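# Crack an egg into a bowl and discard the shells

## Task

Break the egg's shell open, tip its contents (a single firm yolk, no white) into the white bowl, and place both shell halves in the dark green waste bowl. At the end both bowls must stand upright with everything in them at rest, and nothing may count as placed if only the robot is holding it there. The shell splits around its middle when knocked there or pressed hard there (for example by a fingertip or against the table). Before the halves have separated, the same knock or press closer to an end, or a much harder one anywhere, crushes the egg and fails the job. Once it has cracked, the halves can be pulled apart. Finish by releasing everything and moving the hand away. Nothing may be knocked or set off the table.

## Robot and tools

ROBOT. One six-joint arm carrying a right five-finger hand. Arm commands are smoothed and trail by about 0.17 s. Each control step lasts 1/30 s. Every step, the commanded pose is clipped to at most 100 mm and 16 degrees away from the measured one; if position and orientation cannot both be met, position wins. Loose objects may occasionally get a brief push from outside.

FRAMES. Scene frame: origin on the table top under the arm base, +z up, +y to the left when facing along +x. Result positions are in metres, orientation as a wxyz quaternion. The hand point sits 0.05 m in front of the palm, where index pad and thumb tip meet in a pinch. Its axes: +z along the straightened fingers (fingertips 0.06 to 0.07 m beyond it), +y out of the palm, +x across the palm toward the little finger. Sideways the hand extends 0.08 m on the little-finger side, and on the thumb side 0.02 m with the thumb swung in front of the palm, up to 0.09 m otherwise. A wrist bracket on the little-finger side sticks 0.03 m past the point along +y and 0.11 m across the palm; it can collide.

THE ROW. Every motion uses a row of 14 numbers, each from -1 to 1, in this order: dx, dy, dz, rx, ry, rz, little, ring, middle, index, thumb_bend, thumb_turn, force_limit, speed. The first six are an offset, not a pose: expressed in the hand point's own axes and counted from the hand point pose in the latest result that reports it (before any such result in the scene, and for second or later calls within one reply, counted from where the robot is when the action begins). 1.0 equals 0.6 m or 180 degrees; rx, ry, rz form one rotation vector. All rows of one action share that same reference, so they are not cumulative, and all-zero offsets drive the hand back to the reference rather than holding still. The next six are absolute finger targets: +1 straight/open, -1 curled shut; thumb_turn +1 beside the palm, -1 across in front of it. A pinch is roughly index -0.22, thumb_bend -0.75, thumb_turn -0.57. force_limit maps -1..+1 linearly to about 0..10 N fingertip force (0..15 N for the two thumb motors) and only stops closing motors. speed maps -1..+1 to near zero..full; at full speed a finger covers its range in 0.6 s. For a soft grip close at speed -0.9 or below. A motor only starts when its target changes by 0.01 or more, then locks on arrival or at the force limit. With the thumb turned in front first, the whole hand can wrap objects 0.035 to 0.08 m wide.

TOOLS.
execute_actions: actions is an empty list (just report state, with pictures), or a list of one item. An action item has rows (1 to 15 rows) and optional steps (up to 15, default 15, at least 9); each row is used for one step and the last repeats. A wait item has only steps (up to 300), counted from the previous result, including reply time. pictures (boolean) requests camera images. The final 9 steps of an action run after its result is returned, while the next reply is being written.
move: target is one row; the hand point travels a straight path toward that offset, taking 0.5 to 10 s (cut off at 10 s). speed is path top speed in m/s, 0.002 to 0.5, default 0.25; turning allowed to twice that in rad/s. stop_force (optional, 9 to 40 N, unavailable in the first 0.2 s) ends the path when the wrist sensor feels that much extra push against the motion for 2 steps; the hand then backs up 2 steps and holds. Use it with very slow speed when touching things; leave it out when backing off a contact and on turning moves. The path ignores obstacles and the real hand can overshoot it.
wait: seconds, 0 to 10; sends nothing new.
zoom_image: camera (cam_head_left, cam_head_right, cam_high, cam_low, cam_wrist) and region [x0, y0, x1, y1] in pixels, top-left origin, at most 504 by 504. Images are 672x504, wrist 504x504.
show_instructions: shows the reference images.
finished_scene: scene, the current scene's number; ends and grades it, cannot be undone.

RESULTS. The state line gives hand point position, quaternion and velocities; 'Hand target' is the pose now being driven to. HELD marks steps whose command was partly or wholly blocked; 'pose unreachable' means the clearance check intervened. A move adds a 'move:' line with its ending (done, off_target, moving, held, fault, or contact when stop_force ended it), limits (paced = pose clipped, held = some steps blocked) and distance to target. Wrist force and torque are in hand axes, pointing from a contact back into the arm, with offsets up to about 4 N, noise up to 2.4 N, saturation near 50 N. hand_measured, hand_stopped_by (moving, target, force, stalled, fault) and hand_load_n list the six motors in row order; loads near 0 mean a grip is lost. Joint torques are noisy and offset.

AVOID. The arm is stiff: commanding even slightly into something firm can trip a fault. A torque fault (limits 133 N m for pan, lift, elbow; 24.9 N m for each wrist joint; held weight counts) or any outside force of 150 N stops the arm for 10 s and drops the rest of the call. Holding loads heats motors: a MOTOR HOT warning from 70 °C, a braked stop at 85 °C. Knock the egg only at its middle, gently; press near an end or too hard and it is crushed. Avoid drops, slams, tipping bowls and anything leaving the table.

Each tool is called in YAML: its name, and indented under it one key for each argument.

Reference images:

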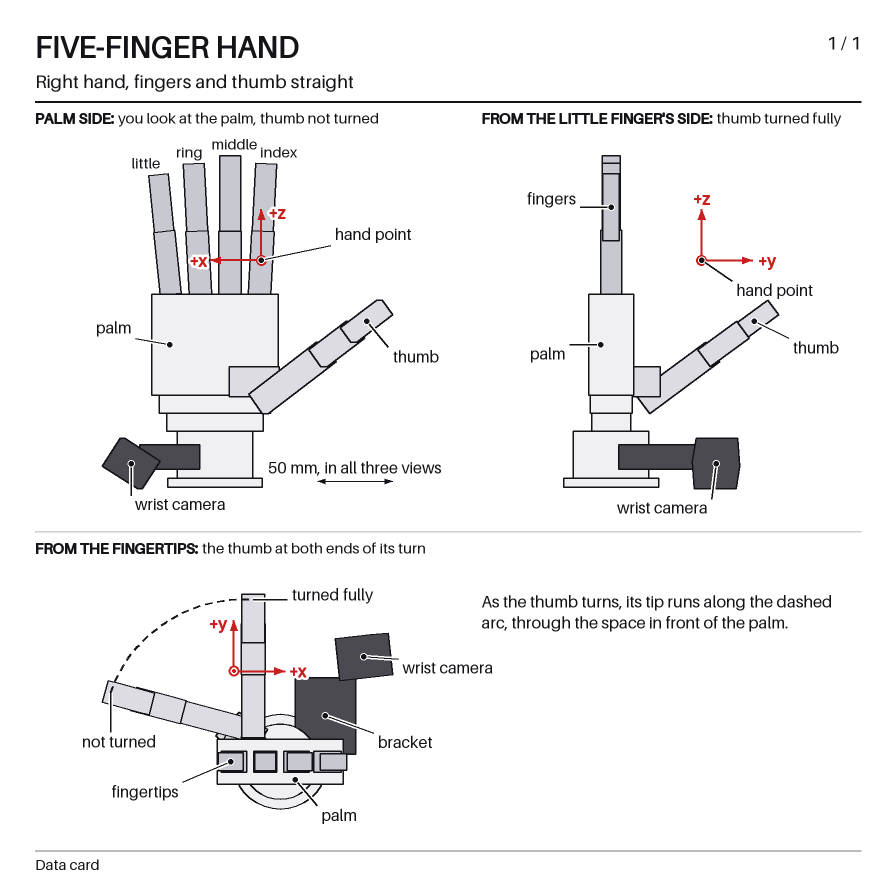

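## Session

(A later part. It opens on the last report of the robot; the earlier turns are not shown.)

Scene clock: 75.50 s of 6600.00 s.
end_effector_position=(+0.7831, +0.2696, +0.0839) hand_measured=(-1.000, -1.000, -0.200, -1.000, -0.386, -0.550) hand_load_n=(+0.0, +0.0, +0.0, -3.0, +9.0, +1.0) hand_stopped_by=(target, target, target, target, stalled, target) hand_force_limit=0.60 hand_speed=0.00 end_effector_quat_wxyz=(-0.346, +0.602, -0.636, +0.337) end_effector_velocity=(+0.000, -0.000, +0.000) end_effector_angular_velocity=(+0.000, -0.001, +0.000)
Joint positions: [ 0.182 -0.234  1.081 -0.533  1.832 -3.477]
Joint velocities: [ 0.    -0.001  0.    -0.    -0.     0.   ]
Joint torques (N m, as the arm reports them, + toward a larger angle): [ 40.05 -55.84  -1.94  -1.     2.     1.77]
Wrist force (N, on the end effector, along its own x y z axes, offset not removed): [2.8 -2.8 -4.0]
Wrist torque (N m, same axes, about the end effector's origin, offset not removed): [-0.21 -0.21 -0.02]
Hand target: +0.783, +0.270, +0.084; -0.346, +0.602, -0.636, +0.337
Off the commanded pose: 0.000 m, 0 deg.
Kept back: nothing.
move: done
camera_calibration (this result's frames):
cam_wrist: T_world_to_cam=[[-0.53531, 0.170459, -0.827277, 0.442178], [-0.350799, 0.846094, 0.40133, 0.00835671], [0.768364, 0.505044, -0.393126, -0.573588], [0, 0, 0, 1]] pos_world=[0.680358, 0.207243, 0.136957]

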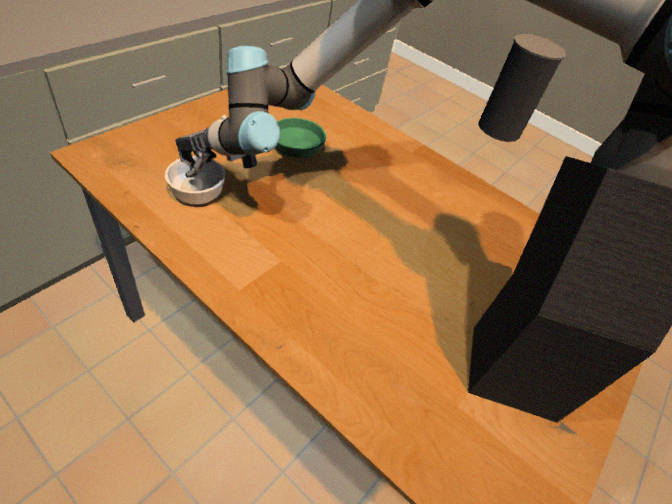

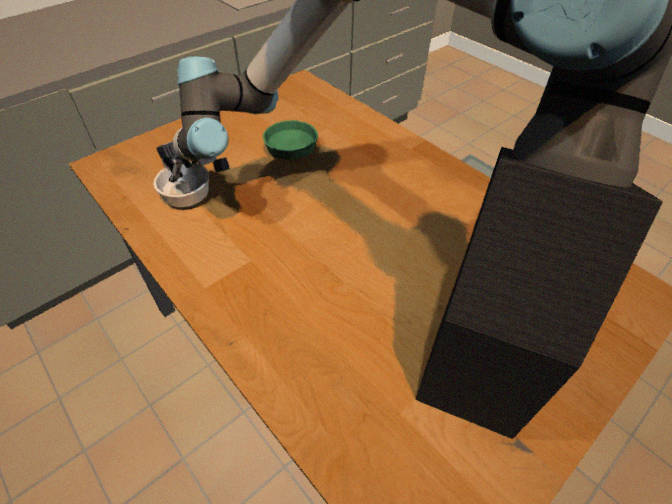

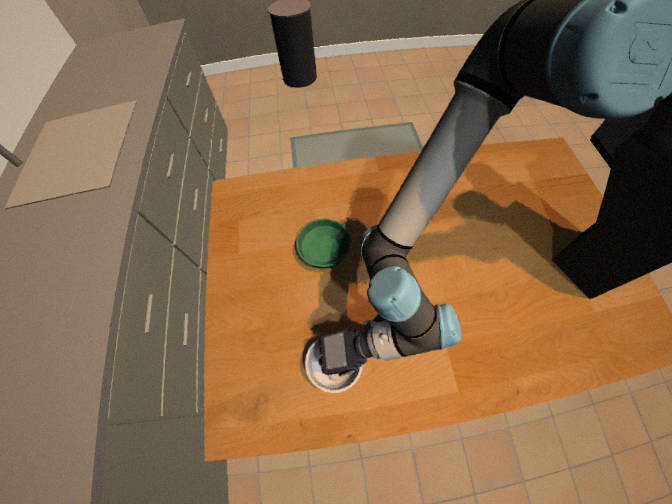

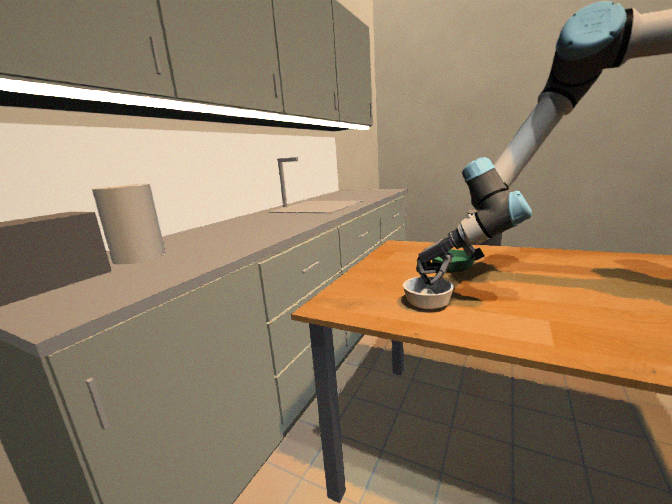

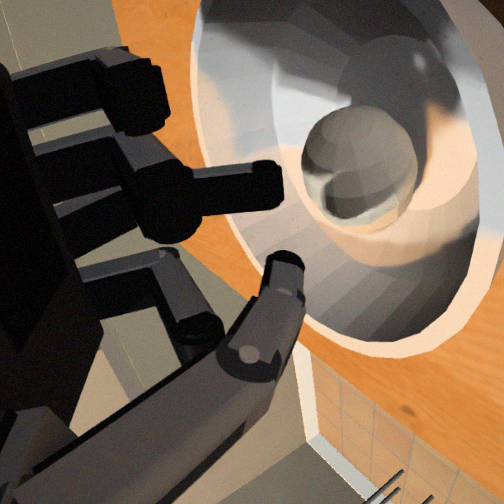

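move:
  target: [-0.004,0.008,0.025,0,0.036,-0.056,-1,-1,-0.22,-1,-0.25,-0.68,0.6,-0.5]
  speed: 0.05

move:
  target: [-0.006,0.028,0.018,0,0,0,-1,-1,-0.22,-1,-0.25,-0.68,0.6,-0.5]
  speed: 0.004
  stop_force: 9

zoom_image:
  camera: "cam_head_left"
  region: [155, 130, 245, 215]

Scene clock: 78.40 s of 6600.00 s.
end_effector_position=(+0.7932, +0.2721, +0.0721) hand_measured=(-1.000, -1.000, -0.220, -1.000, -0.248, -0.680) hand_load_n=(+0.0, +0.0, +0.0, -1.0, +2.0, +2.0) hand_stopped_by=(target, target, target, target, target, target) hand_force_limit=0.60 hand_speed=-0.50 end_effector_quat_wxyz=(-0.279, +0.635, -0.600, +0.399) end_effector_velocity=(+0.000, +0.000, -0.001) end_effector_angular_velocity=(-0.016, +0.002, -0.000)
Joint positions: [ 0.233 -0.153  0.953 -0.53   1.982 -3.652]
Joint velocities: [ 0.003  0.008 -0.011  0.001  0.012 -0.014]
Joint torques (N m, as the arm reports them, + toward a larger angle): [ 41.29 -41.9  -16.24  -0.92   1.78  -1.09]
Wrist force (N, on the end effector, along its own x y z axes, offset not removed): [0.0 0.0 0.8]
Wrist torque (N m, same axes, about the end effector's origin, offset not removed): [0.08 -0.13 -0.01]
Hand target: +0.793, +0.272, +0.072; -0.279, +0.635, -0.600, +0.399
Off the commanded pose: 0.000 m, 0 deg.
Kept back: nothing.
move: done
camera_calibration (this result's frames):
cam_wrist: T_world_to_cam=[[-0.541583, -0.00205075, -0.840645, 0.490203], [-0.3469, 0.911428, 0.221266, 0.0066514], [0.765734, 0.411454, -0.494326, -0.552358], [0, 0, 0, 1]] pos_world=[0.690752, 0.222213, 0.13757]

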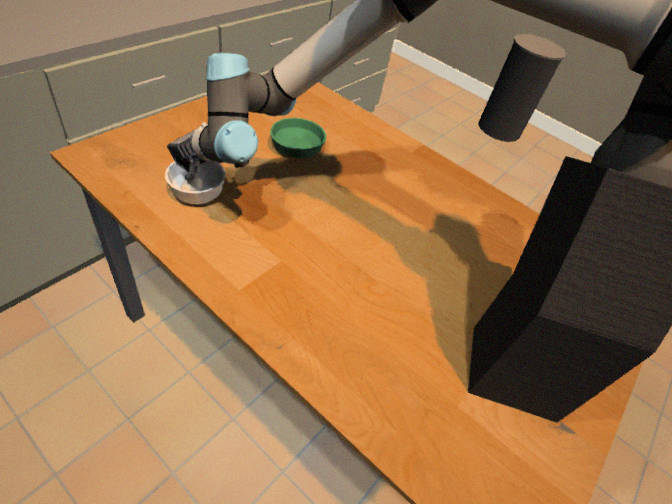

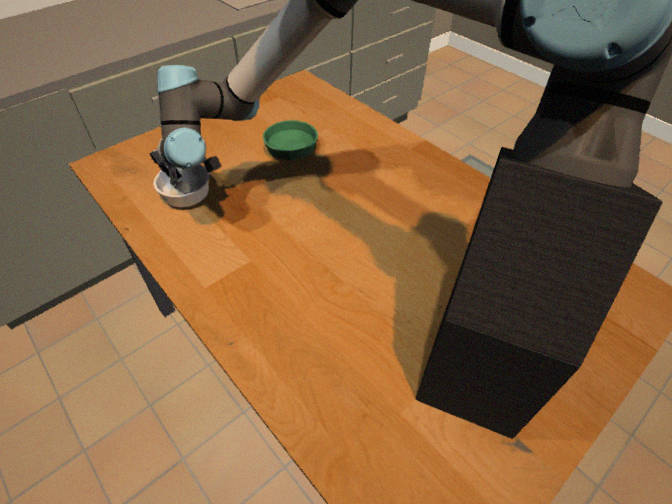

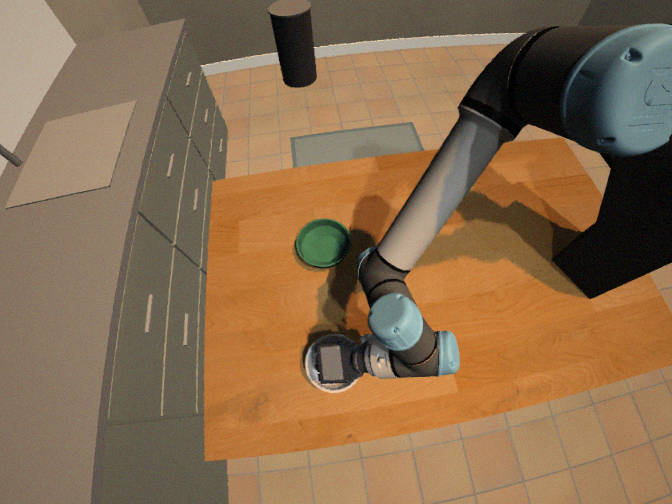

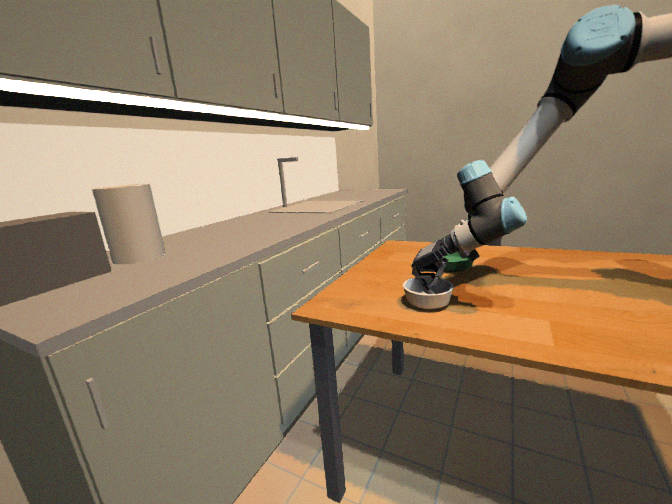

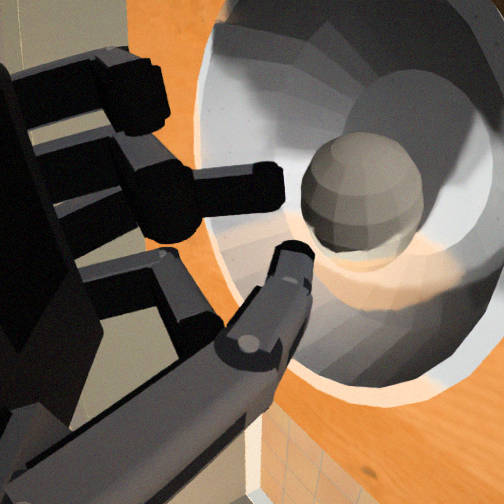

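Scene clock: 81.20 s of 6600.00 s.
end_effector_position=(+0.7934, +0.2721, +0.0624) hand_measured=(-1.000, -1.000, -0.220, -1.000, -0.248, -0.680) hand_load_n=(+0.0, +0.0, -3.0, -1.0, +2.0, +2.0) hand_stopped_by=(target, target, target, target, target, target) hand_force_limit=0.60 hand_speed=-0.50 end_effector_quat_wxyz=(-0.279, +0.635, -0.600, +0.399) end_effector_velocity=(-0.000, -0.000, +0.001) end_effector_angular_velocity=(+0.000, -0.000, -0.000)
Joint positions: [ 0.226 -0.134  0.935 -0.533  1.976 -3.654]
Joint velocities: [ 0.    -0.002  0.003 -0.001 -0.     0.   ]
Joint torques (N m, as the arm reports them, + toward a larger angle): [ 26.13 -49.84   0.68   1.42   1.19  -0.52]
Wrist force (N, on the end effector, along its own x y z axes, offset not removed): [4.7 -7.1 -6.8]
Wrist torque (N m, same axes, about the end effector's origin, offset not removed): [0.33 0.02 -0.03]
Hand target: +0.793, +0.272, +0.063; -0.279, +0.635, -0.600, +0.399
Off the commanded pose: 0.011 m, 0 deg.
Kept back: nothing.
move: contact
camera_calibration (this result's frames):
cam_wrist: T_world_to_cam=[[-0.541353, -0.00198609, -0.840793, 0.482023], [-0.346869, 0.911461, 0.221182, 0.00886287], [0.765911, 0.411383, -0.494111, -0.557421], [0, 0, 0, 1]] pos_world=[0.690953, 0.222192, 0.127894]

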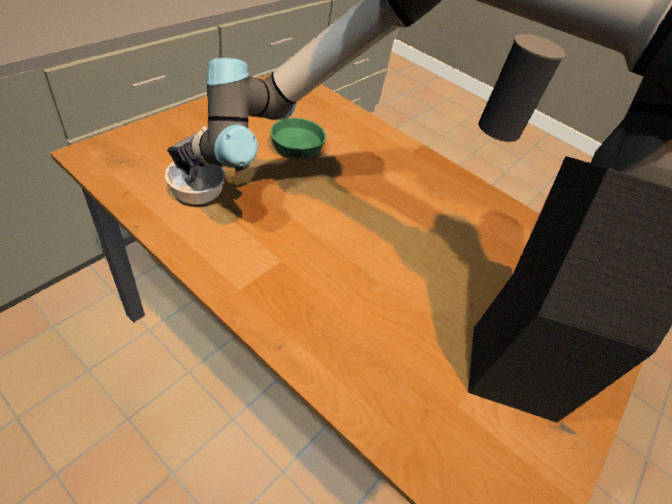

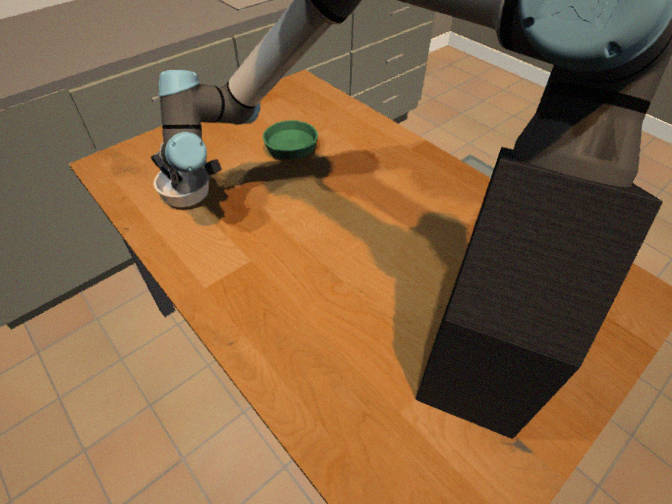

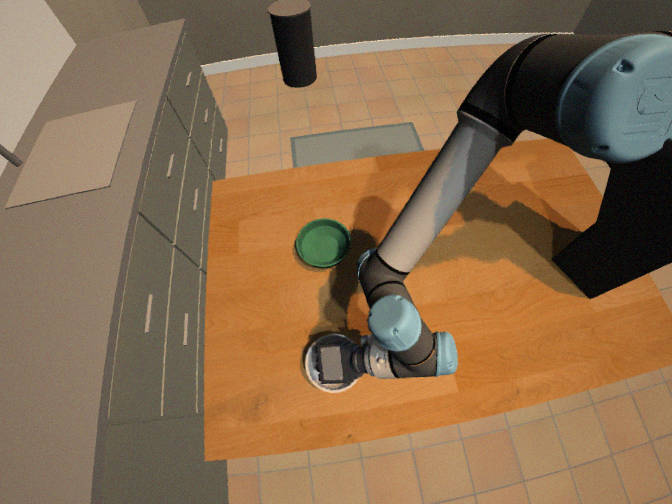

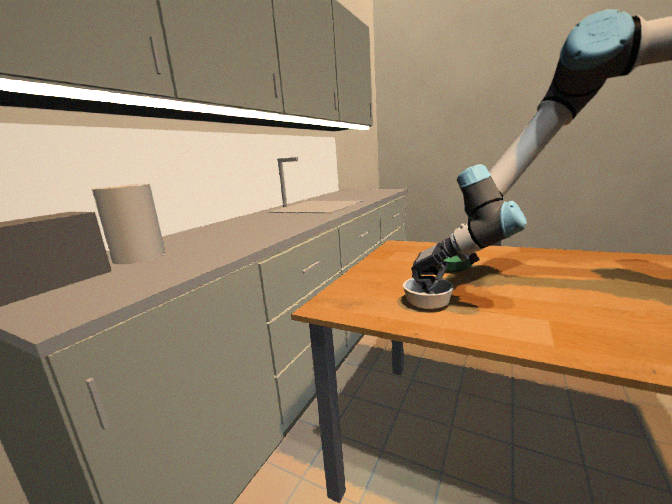

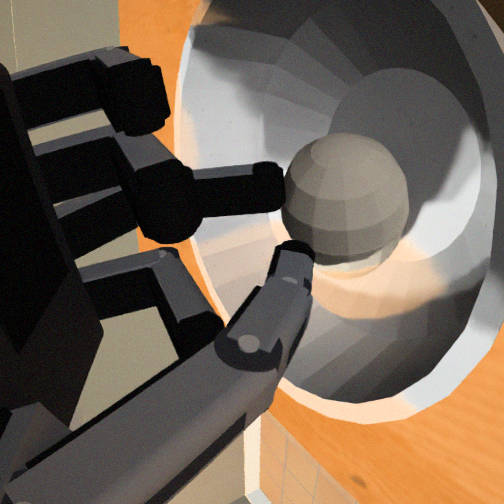

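Region (155, 130, 245, 215) of cam_head_left's 672x504 image, scaled by 5.600, with more detail than that image has.

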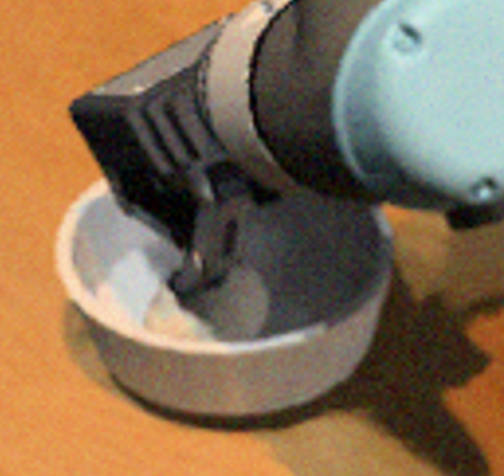

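move:
  target: [0,0,0,0,0,0,-1,-1,-0.22,-1,-0.1,-0.68,0.6,-0.85]

Scene clock: 82.87 s of 6600.00 s.
end_effector_position=(+0.7934, +0.2721, +0.0624) hand_measured=(-1.000, -1.000, -0.220, -1.000, -0.100, -0.680) hand_load_n=(+0.0, +0.0, -3.0, +0.0, +0.0, +0.0) hand_stopped_by=(target, target, target, target, target, target) hand_force_limit=0.60 hand_speed=-0.85 end_effector_quat_wxyz=(-0.279, +0.635, -0.600, +0.399) end_effector_velocity=(-0.000, -0.000, -0.000) end_effector_angular_velocity=(-0.000, +0.001, +0.000)
Joint positions: [ 0.226 -0.134  0.935 -0.533  1.976 -3.654]
Joint velocities: [-0.  0.  0.  0.  0.  0.]
Joint torques (N m, as the arm reports them, + toward a larger angle): [ 12.49 -35.8  -10.53   0.36  -2.33   1.45]
Wrist force (N, on the end effector, along its own x y z axes, offset not removed): [2.1 -4.7 -6.8]
Wrist torque (N m, same axes, about the end effector's origin, offset not removed): [0.77 0.51 -0.10]
Hand target: +0.793, +0.272, +0.062; -0.279, +0.635, -0.600, +0.399
Off the commanded pose: 0.000 m, 0 deg.
Kept back: nothing.
move: done
camera_calibration (this result's frames):
cam_wrist: T_world_to_cam=[[-0.541349, -0.00198692, -0.840796, 0.482023], [-0.346873, 0.911459, 0.221182, 0.00886284], [0.765911, 0.411386, -0.494107, -0.557423], [0, 0, 0, 1]] pos_world=[0.690954, 0.222196, 0.127896]

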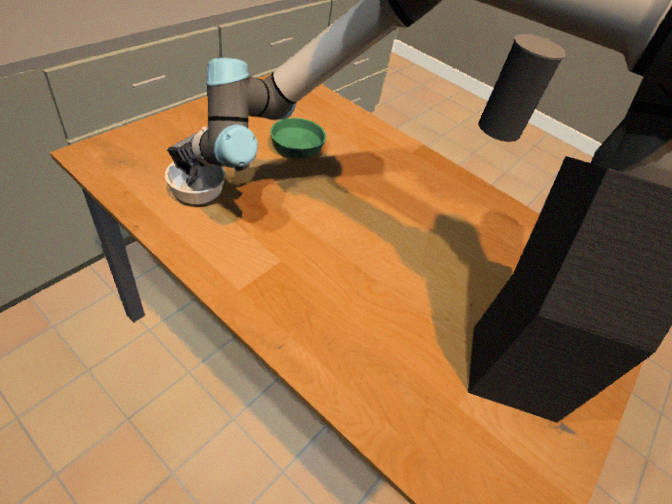

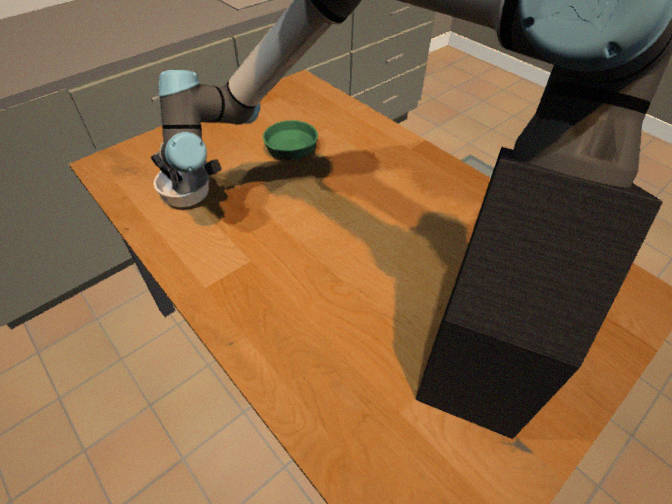

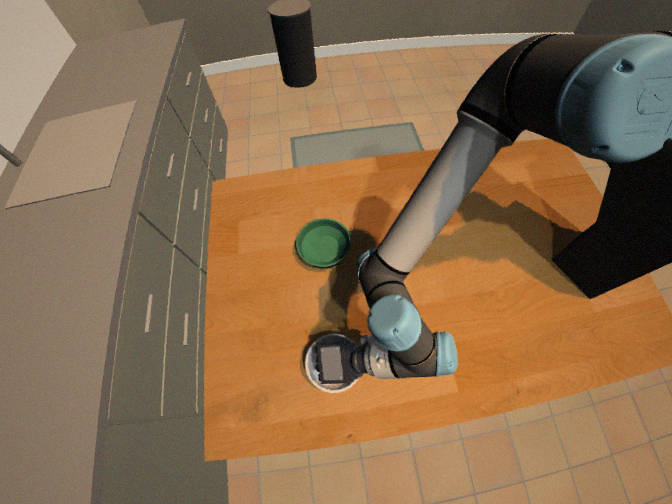

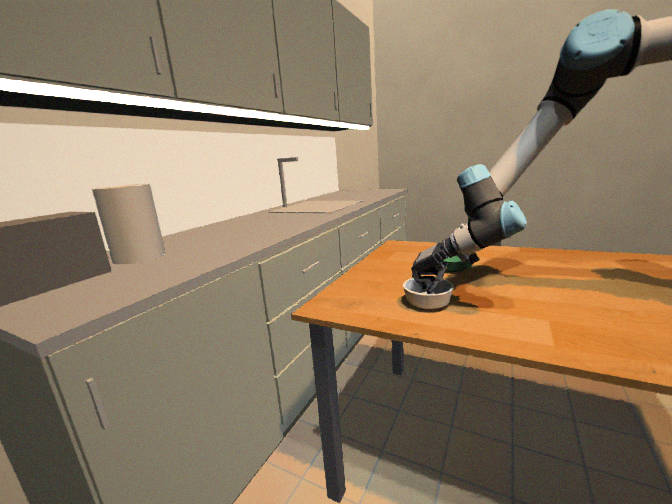

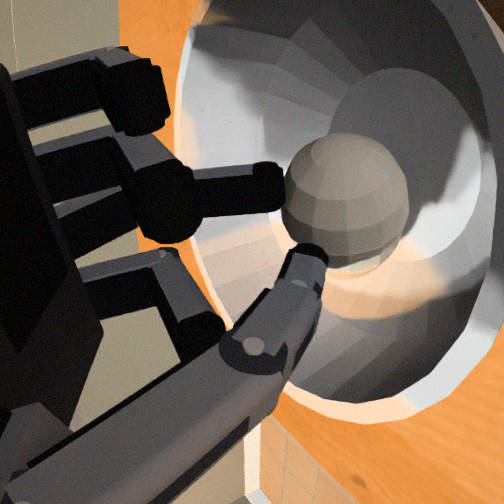

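move:
  target: [0.0066,0.0013,0.0011,0,0,0,-1,-1,-0.22,-1,-0.15,-0.6,0.6,-0.85]
  speed: 0.003

Scene clock: 84.70 s of 6600.00 s.
end_effector_position=(+0.7934, +0.2681, +0.0621) hand_measured=(-1.000, -1.000, -0.220, -1.000, -0.150, -0.600) hand_load_n=(+0.0, +0.0, -2.0, +0.0, +0.0, +0.0) hand_stopped_by=(target, target, target, target, target, target) hand_force_limit=0.60 hand_speed=-0.85 end_effector_quat_wxyz=(-0.279, +0.635, -0.600, +0.399) end_effector_velocity=(+0.000, -0.001, +0.000) end_effector_angular_velocity=(+0.000, -0.001, -0.001)
Joint positions: [ 0.221 -0.14   0.944 -0.537  1.97  -3.656]
Joint velocities: [-0.001 -0.002  0.003 -0.002 -0.001  0.   ]
Joint torques (N m, as the arm reports them, + toward a larger angle): [ 14.52 -55.33   0.07  -0.24  -2.25  -1.32]
Wrist force (N, on the end effector, along its own x y z axes, offset not removed): [-1.2 -5.5 -3.0]
Wrist torque (N m, same axes, about the end effector's origin, offset not removed): [-0.17 0.55 -0.17]
Hand target: +0.793, +0.268, +0.062; -0.279, +0.635, -0.600, +0.399
Off the commanded pose: 0.000 m, 0 deg.
Kept back: nothing.
move: done
camera_calibration (this result's frames):
cam_wrist: T_world_to_cam=[[-0.541365, -0.0019944, -0.840785, 0.481751], [-0.346871, 0.91146, 0.221181, 0.0125795], [0.765901, 0.411383, -0.494125, -0.555915], [0, 0, 0, 1]] pos_world=[0.690942, 0.218189, 0.127575]

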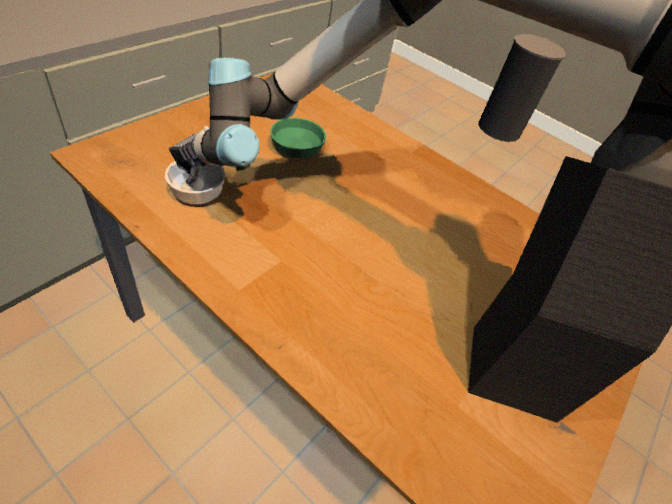

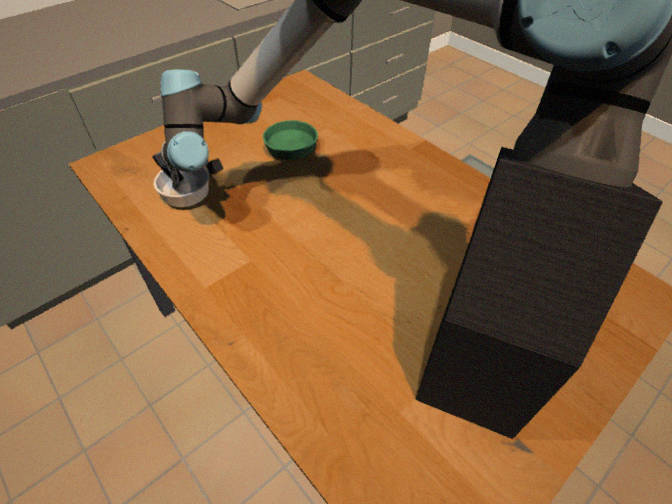

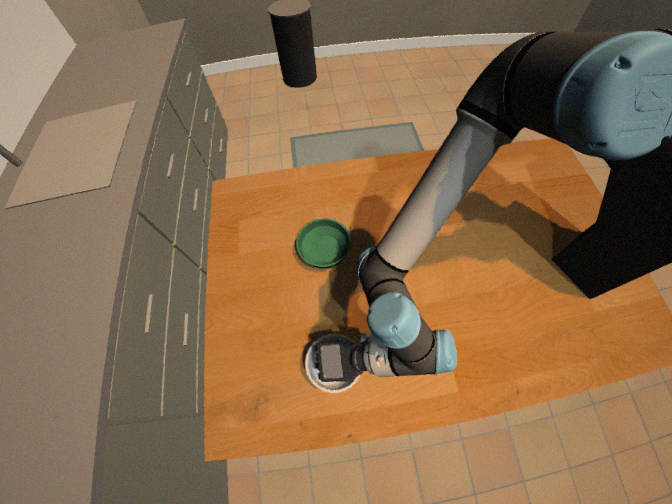

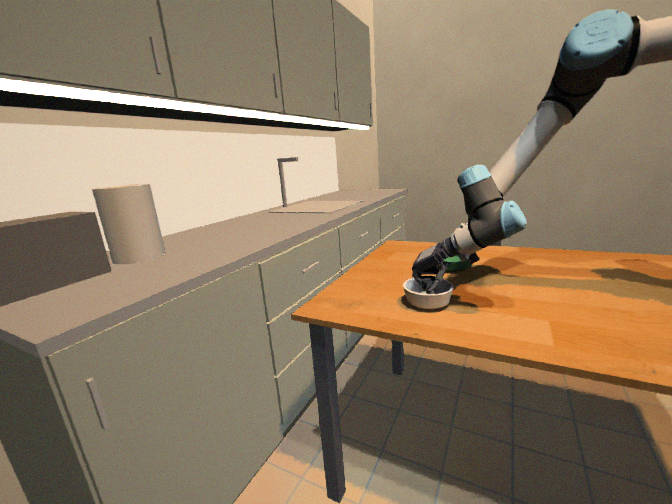

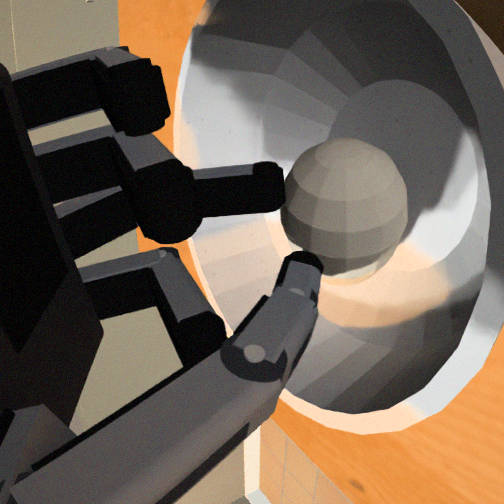

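execute_actions:
  actions: []

Scene clock: 85.83 s of 6600.00 s.
end_effector_position=(+0.7934, +0.2680, +0.0621) hand_measured=(-1.000, -1.000, -0.220, -1.000, -0.150, -0.600) hand_load_n=(+0.0, +0.0, -2.0, +0.0, +0.0, +0.0) hand_stopped_by=(target, target, target, target, target, target) hand_force_limit=0.60 hand_speed=-0.85 end_effector_quat_wxyz=(-0.279, +0.635, -0.600, +0.399) end_effector_velocity=(-0.000, +0.000, -0.001) end_effector_angular_velocity=(-0.000, +0.000, -0.001)
Joint positions: [ 0.221 -0.14   0.945 -0.537  1.97  -3.656]
Joint velocities: [ 0.     0.001 -0.    -0.001  0.001  0.   ]
Joint torques (N m, as the arm reports them, + toward a larger angle): [ 14.62 -52.34  -0.93  -0.38  -2.74  -1.16]
Wrist force (N, on the end effector, along its own x y z axes, offset not removed): [1.7 -6.6 -0.9]
Wrist torque (N m, same axes, about the end effector's origin, offset not removed): [-0.36 0.16 -0.25]
Hand target: +0.793, +0.268, +0.062; -0.279, +0.635, -0.600, +0.399
Off the commanded pose: 0.000 m, 0 deg.
Kept back: nothing.
Steps of this call (steps 1 to 34: nothing new was sent). Readings (end_effector_position | what the end effector reports):
1: (+0.7934, +0.2681, +0.0621) | hand_measured=(-1.000, -1.000, -0.220, -1.000, -0.150, -0.600) hand_load_n=(+0.0, +0.0, -2.0, +0.0, +0.0, +0.0) hand_stopped_by=(target, target, target, target, target, target) hand_force_limit=0.60 hand_speed=-0.85
2: (+0.7934, +0.2681, +0.0621) | hand_measured=(-1.000, -1.000, -0.220, -1.000, -0.150, -0.600) hand_load_n=(+0.0, +0.0, -2.0, +0.0, +0.0, +0.0) hand_stopped_by=(target, target, target, target, target, target) hand_force_limit=0.60 hand_speed=-0.85
4: (+0.7934, +0.2680, +0.0621) | hand_measured=(-1.000, -1.000, -0.220, -1.000, -0.150, -0.600) hand_load_n=(+0.0, +0.0, -2.0, +0.0, +0.0, +0.0) hand_stopped_by=(target, target, target, target, target, target) hand_force_limit=0.60 hand_speed=-0.85
8: (+0.7934, +0.2680, +0.0621) | hand_measured=(-1.000, -1.000, -0.220, -1.000, -0.150, -0.600) hand_load_n=(+0.0, +0.0, -2.0, +0.0, +0.0, +0.0) hand_stopped_by=(target, target, target, target, target, target) hand_force_limit=0.60 hand_speed=-0.85
34: the state above
camera_calibration (this result's frames):
cam_wrist: T_world_to_cam=[[-0.541351, -0.0019917, -0.840794, 0.481743], [-0.346873, 0.91146, 0.221178, 0.0126481], [0.76591, 0.411384, -0.494111, -0.555897], [0, 0, 0, 1]] pos_world=[0.690947, 0.218118, 0.127574]

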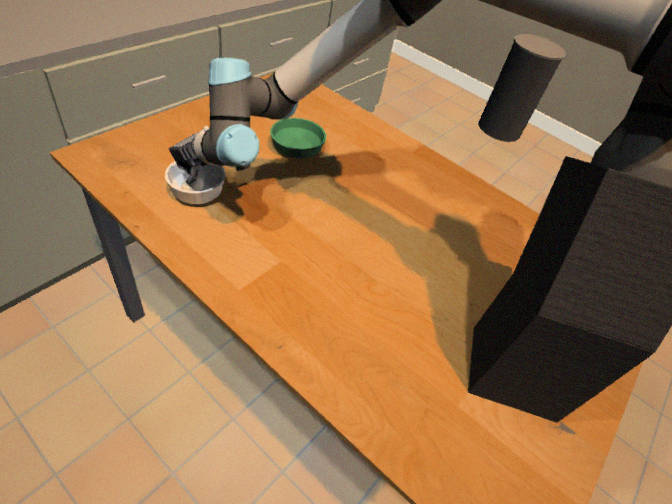

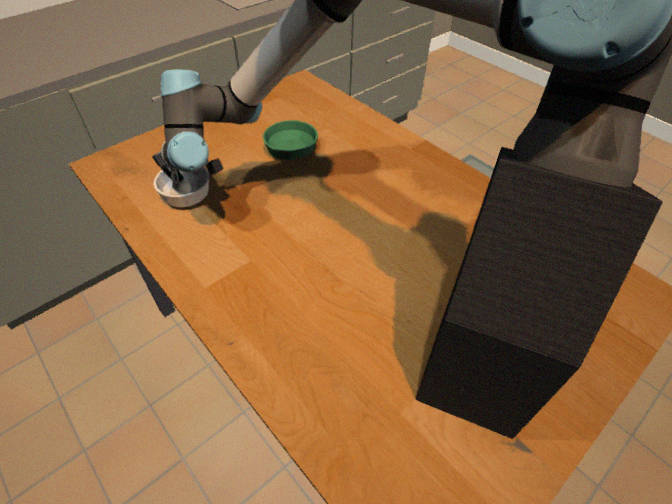

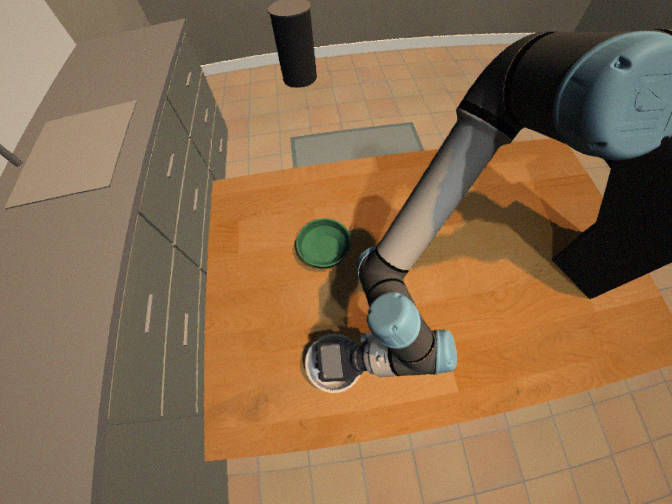

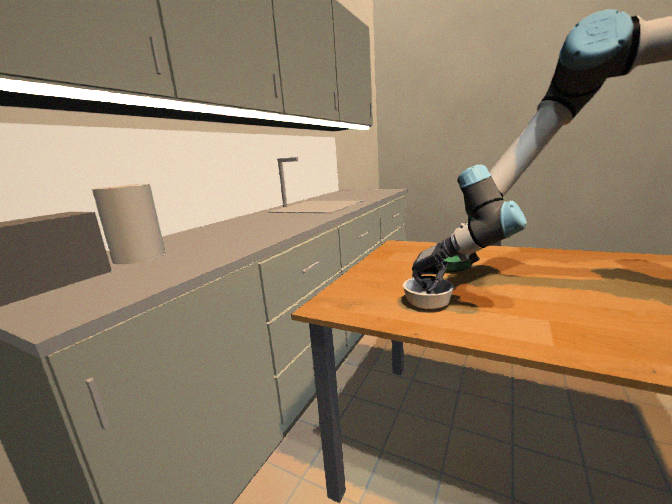

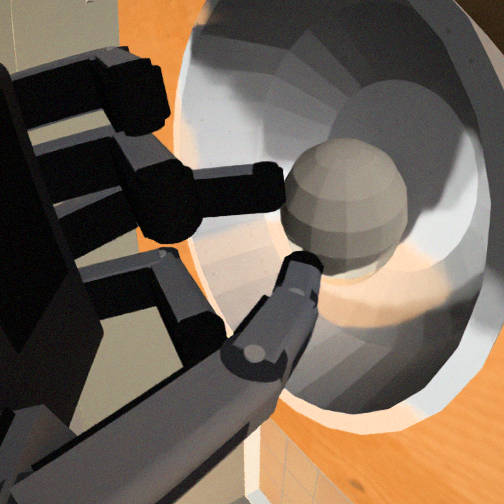

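move:
  target: [0.02,-0.1,-0.064,0,-0.036,0.056,-1,-1,-0.1,-1,-0.15,-0.6,0.6,0]
  speed: 0.1

zoom_image:
  camera: "cam_wrist"
  region: [250,50,504,304]

zoom_image:
  camera: "cam_head_left"
  region: [155,150,235,210]

Scene clock: 87.67 s of 6600.00 s.
end_effector_position=(+0.7931, +0.2683, +0.1341) hand_measured=(-1.000, -1.000, -0.100, -1.000, -0.150, -0.600) hand_load_n=(+0.0, +0.0, +0.0, +0.0, +0.0, +0.0) hand_stopped_by=(target, target, target, target, target, target) hand_force_limit=0.60 hand_speed=0.00 end_effector_quat_wxyz=(-0.347, +0.601, -0.636, +0.337) end_effector_velocity=(-0.000, -0.001, +0.002) end_effector_angular_velocity=(+0.005, -0.000, -0.002)
Joint positions: [ 0.214 -0.314  1.108 -0.478  1.861 -3.466]
Joint velocities: [-0.001 -0.005  0.005  0.    -0.002  0.005]
Joint torques (N m, as the arm reports them, + toward a larger angle): [ 14.08 -57.62  -3.53   1.45  -2.63   1.89]
Wrist force (N, on the end effector, along its own x y z axes, offset not removed): [2.2 2.9 1.2]
Wrist torque (N m, same axes, about the end effector's origin, offset not removed): [0.45 -0.13 0.27]
Hand target: +0.793, +0.268, +0.134; -0.347, +0.601, -0.637, +0.336
Off the commanded pose: 0.000 m, 0 deg.
Kept back: nothing.
move: done
camera_calibration (this result's frames):
cam_wrist: T_world_to_cam=[[-0.535028, 0.171378, -0.827269, 0.48876], [-0.350855, 0.8457, 0.402109, -0.0071236], [0.768534, 0.505391, -0.392345, -0.561206], [0, 0, 0, 1]] pos_world=[0.690308, 0.20589, 0.187015]

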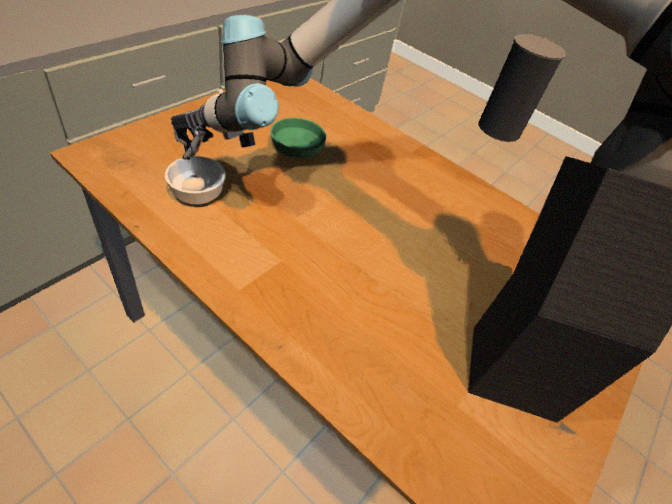

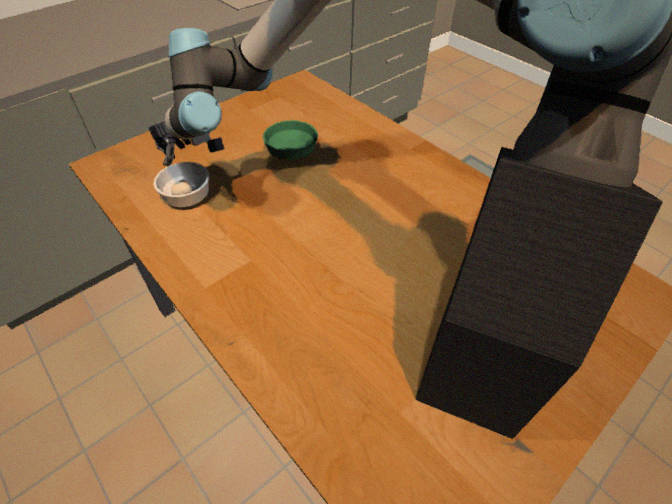

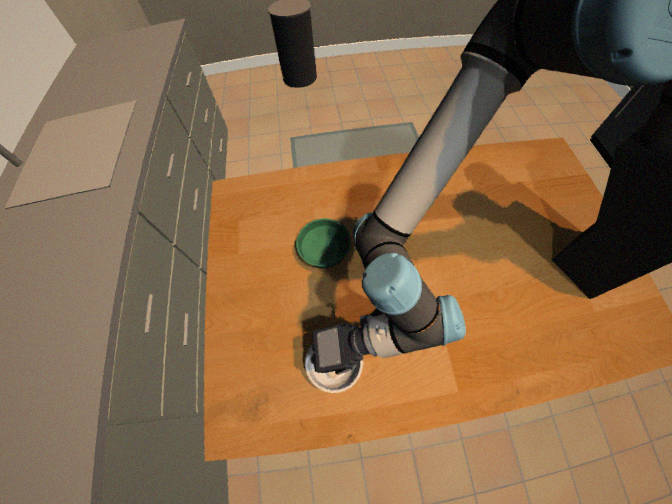

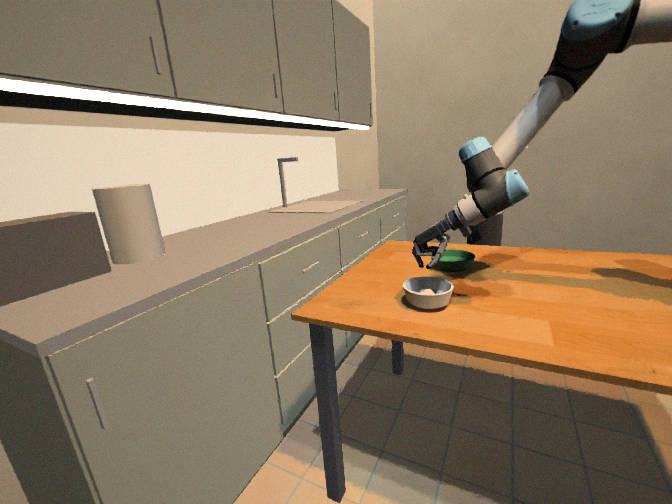

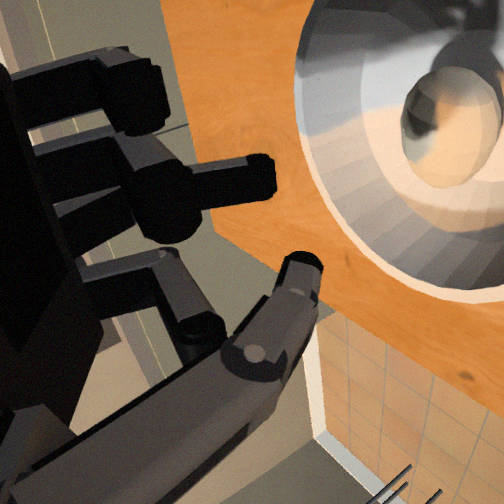

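Region (250, 50, 504, 304) of cam_wrist's 504x504 image, scaled by 1.984, with more detail than that image has.

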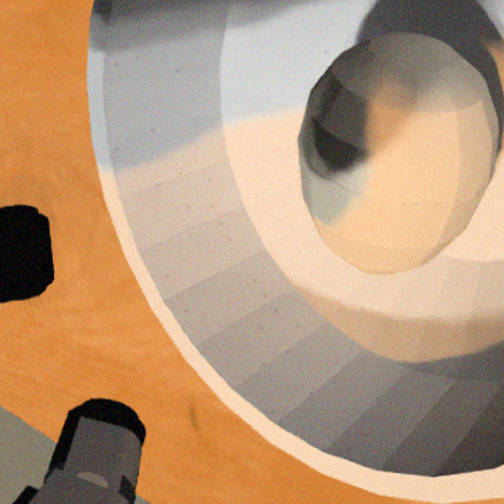

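Region (155, 150, 235, 210) of cam_head_left's 672x504 image, scaled by 6.300, with more detail than that image has; it fills the top 378 rows of this view, and the rest is white.

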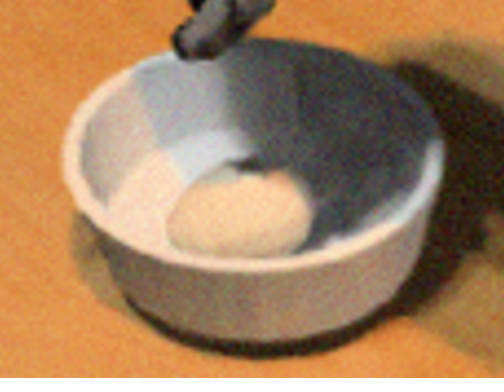

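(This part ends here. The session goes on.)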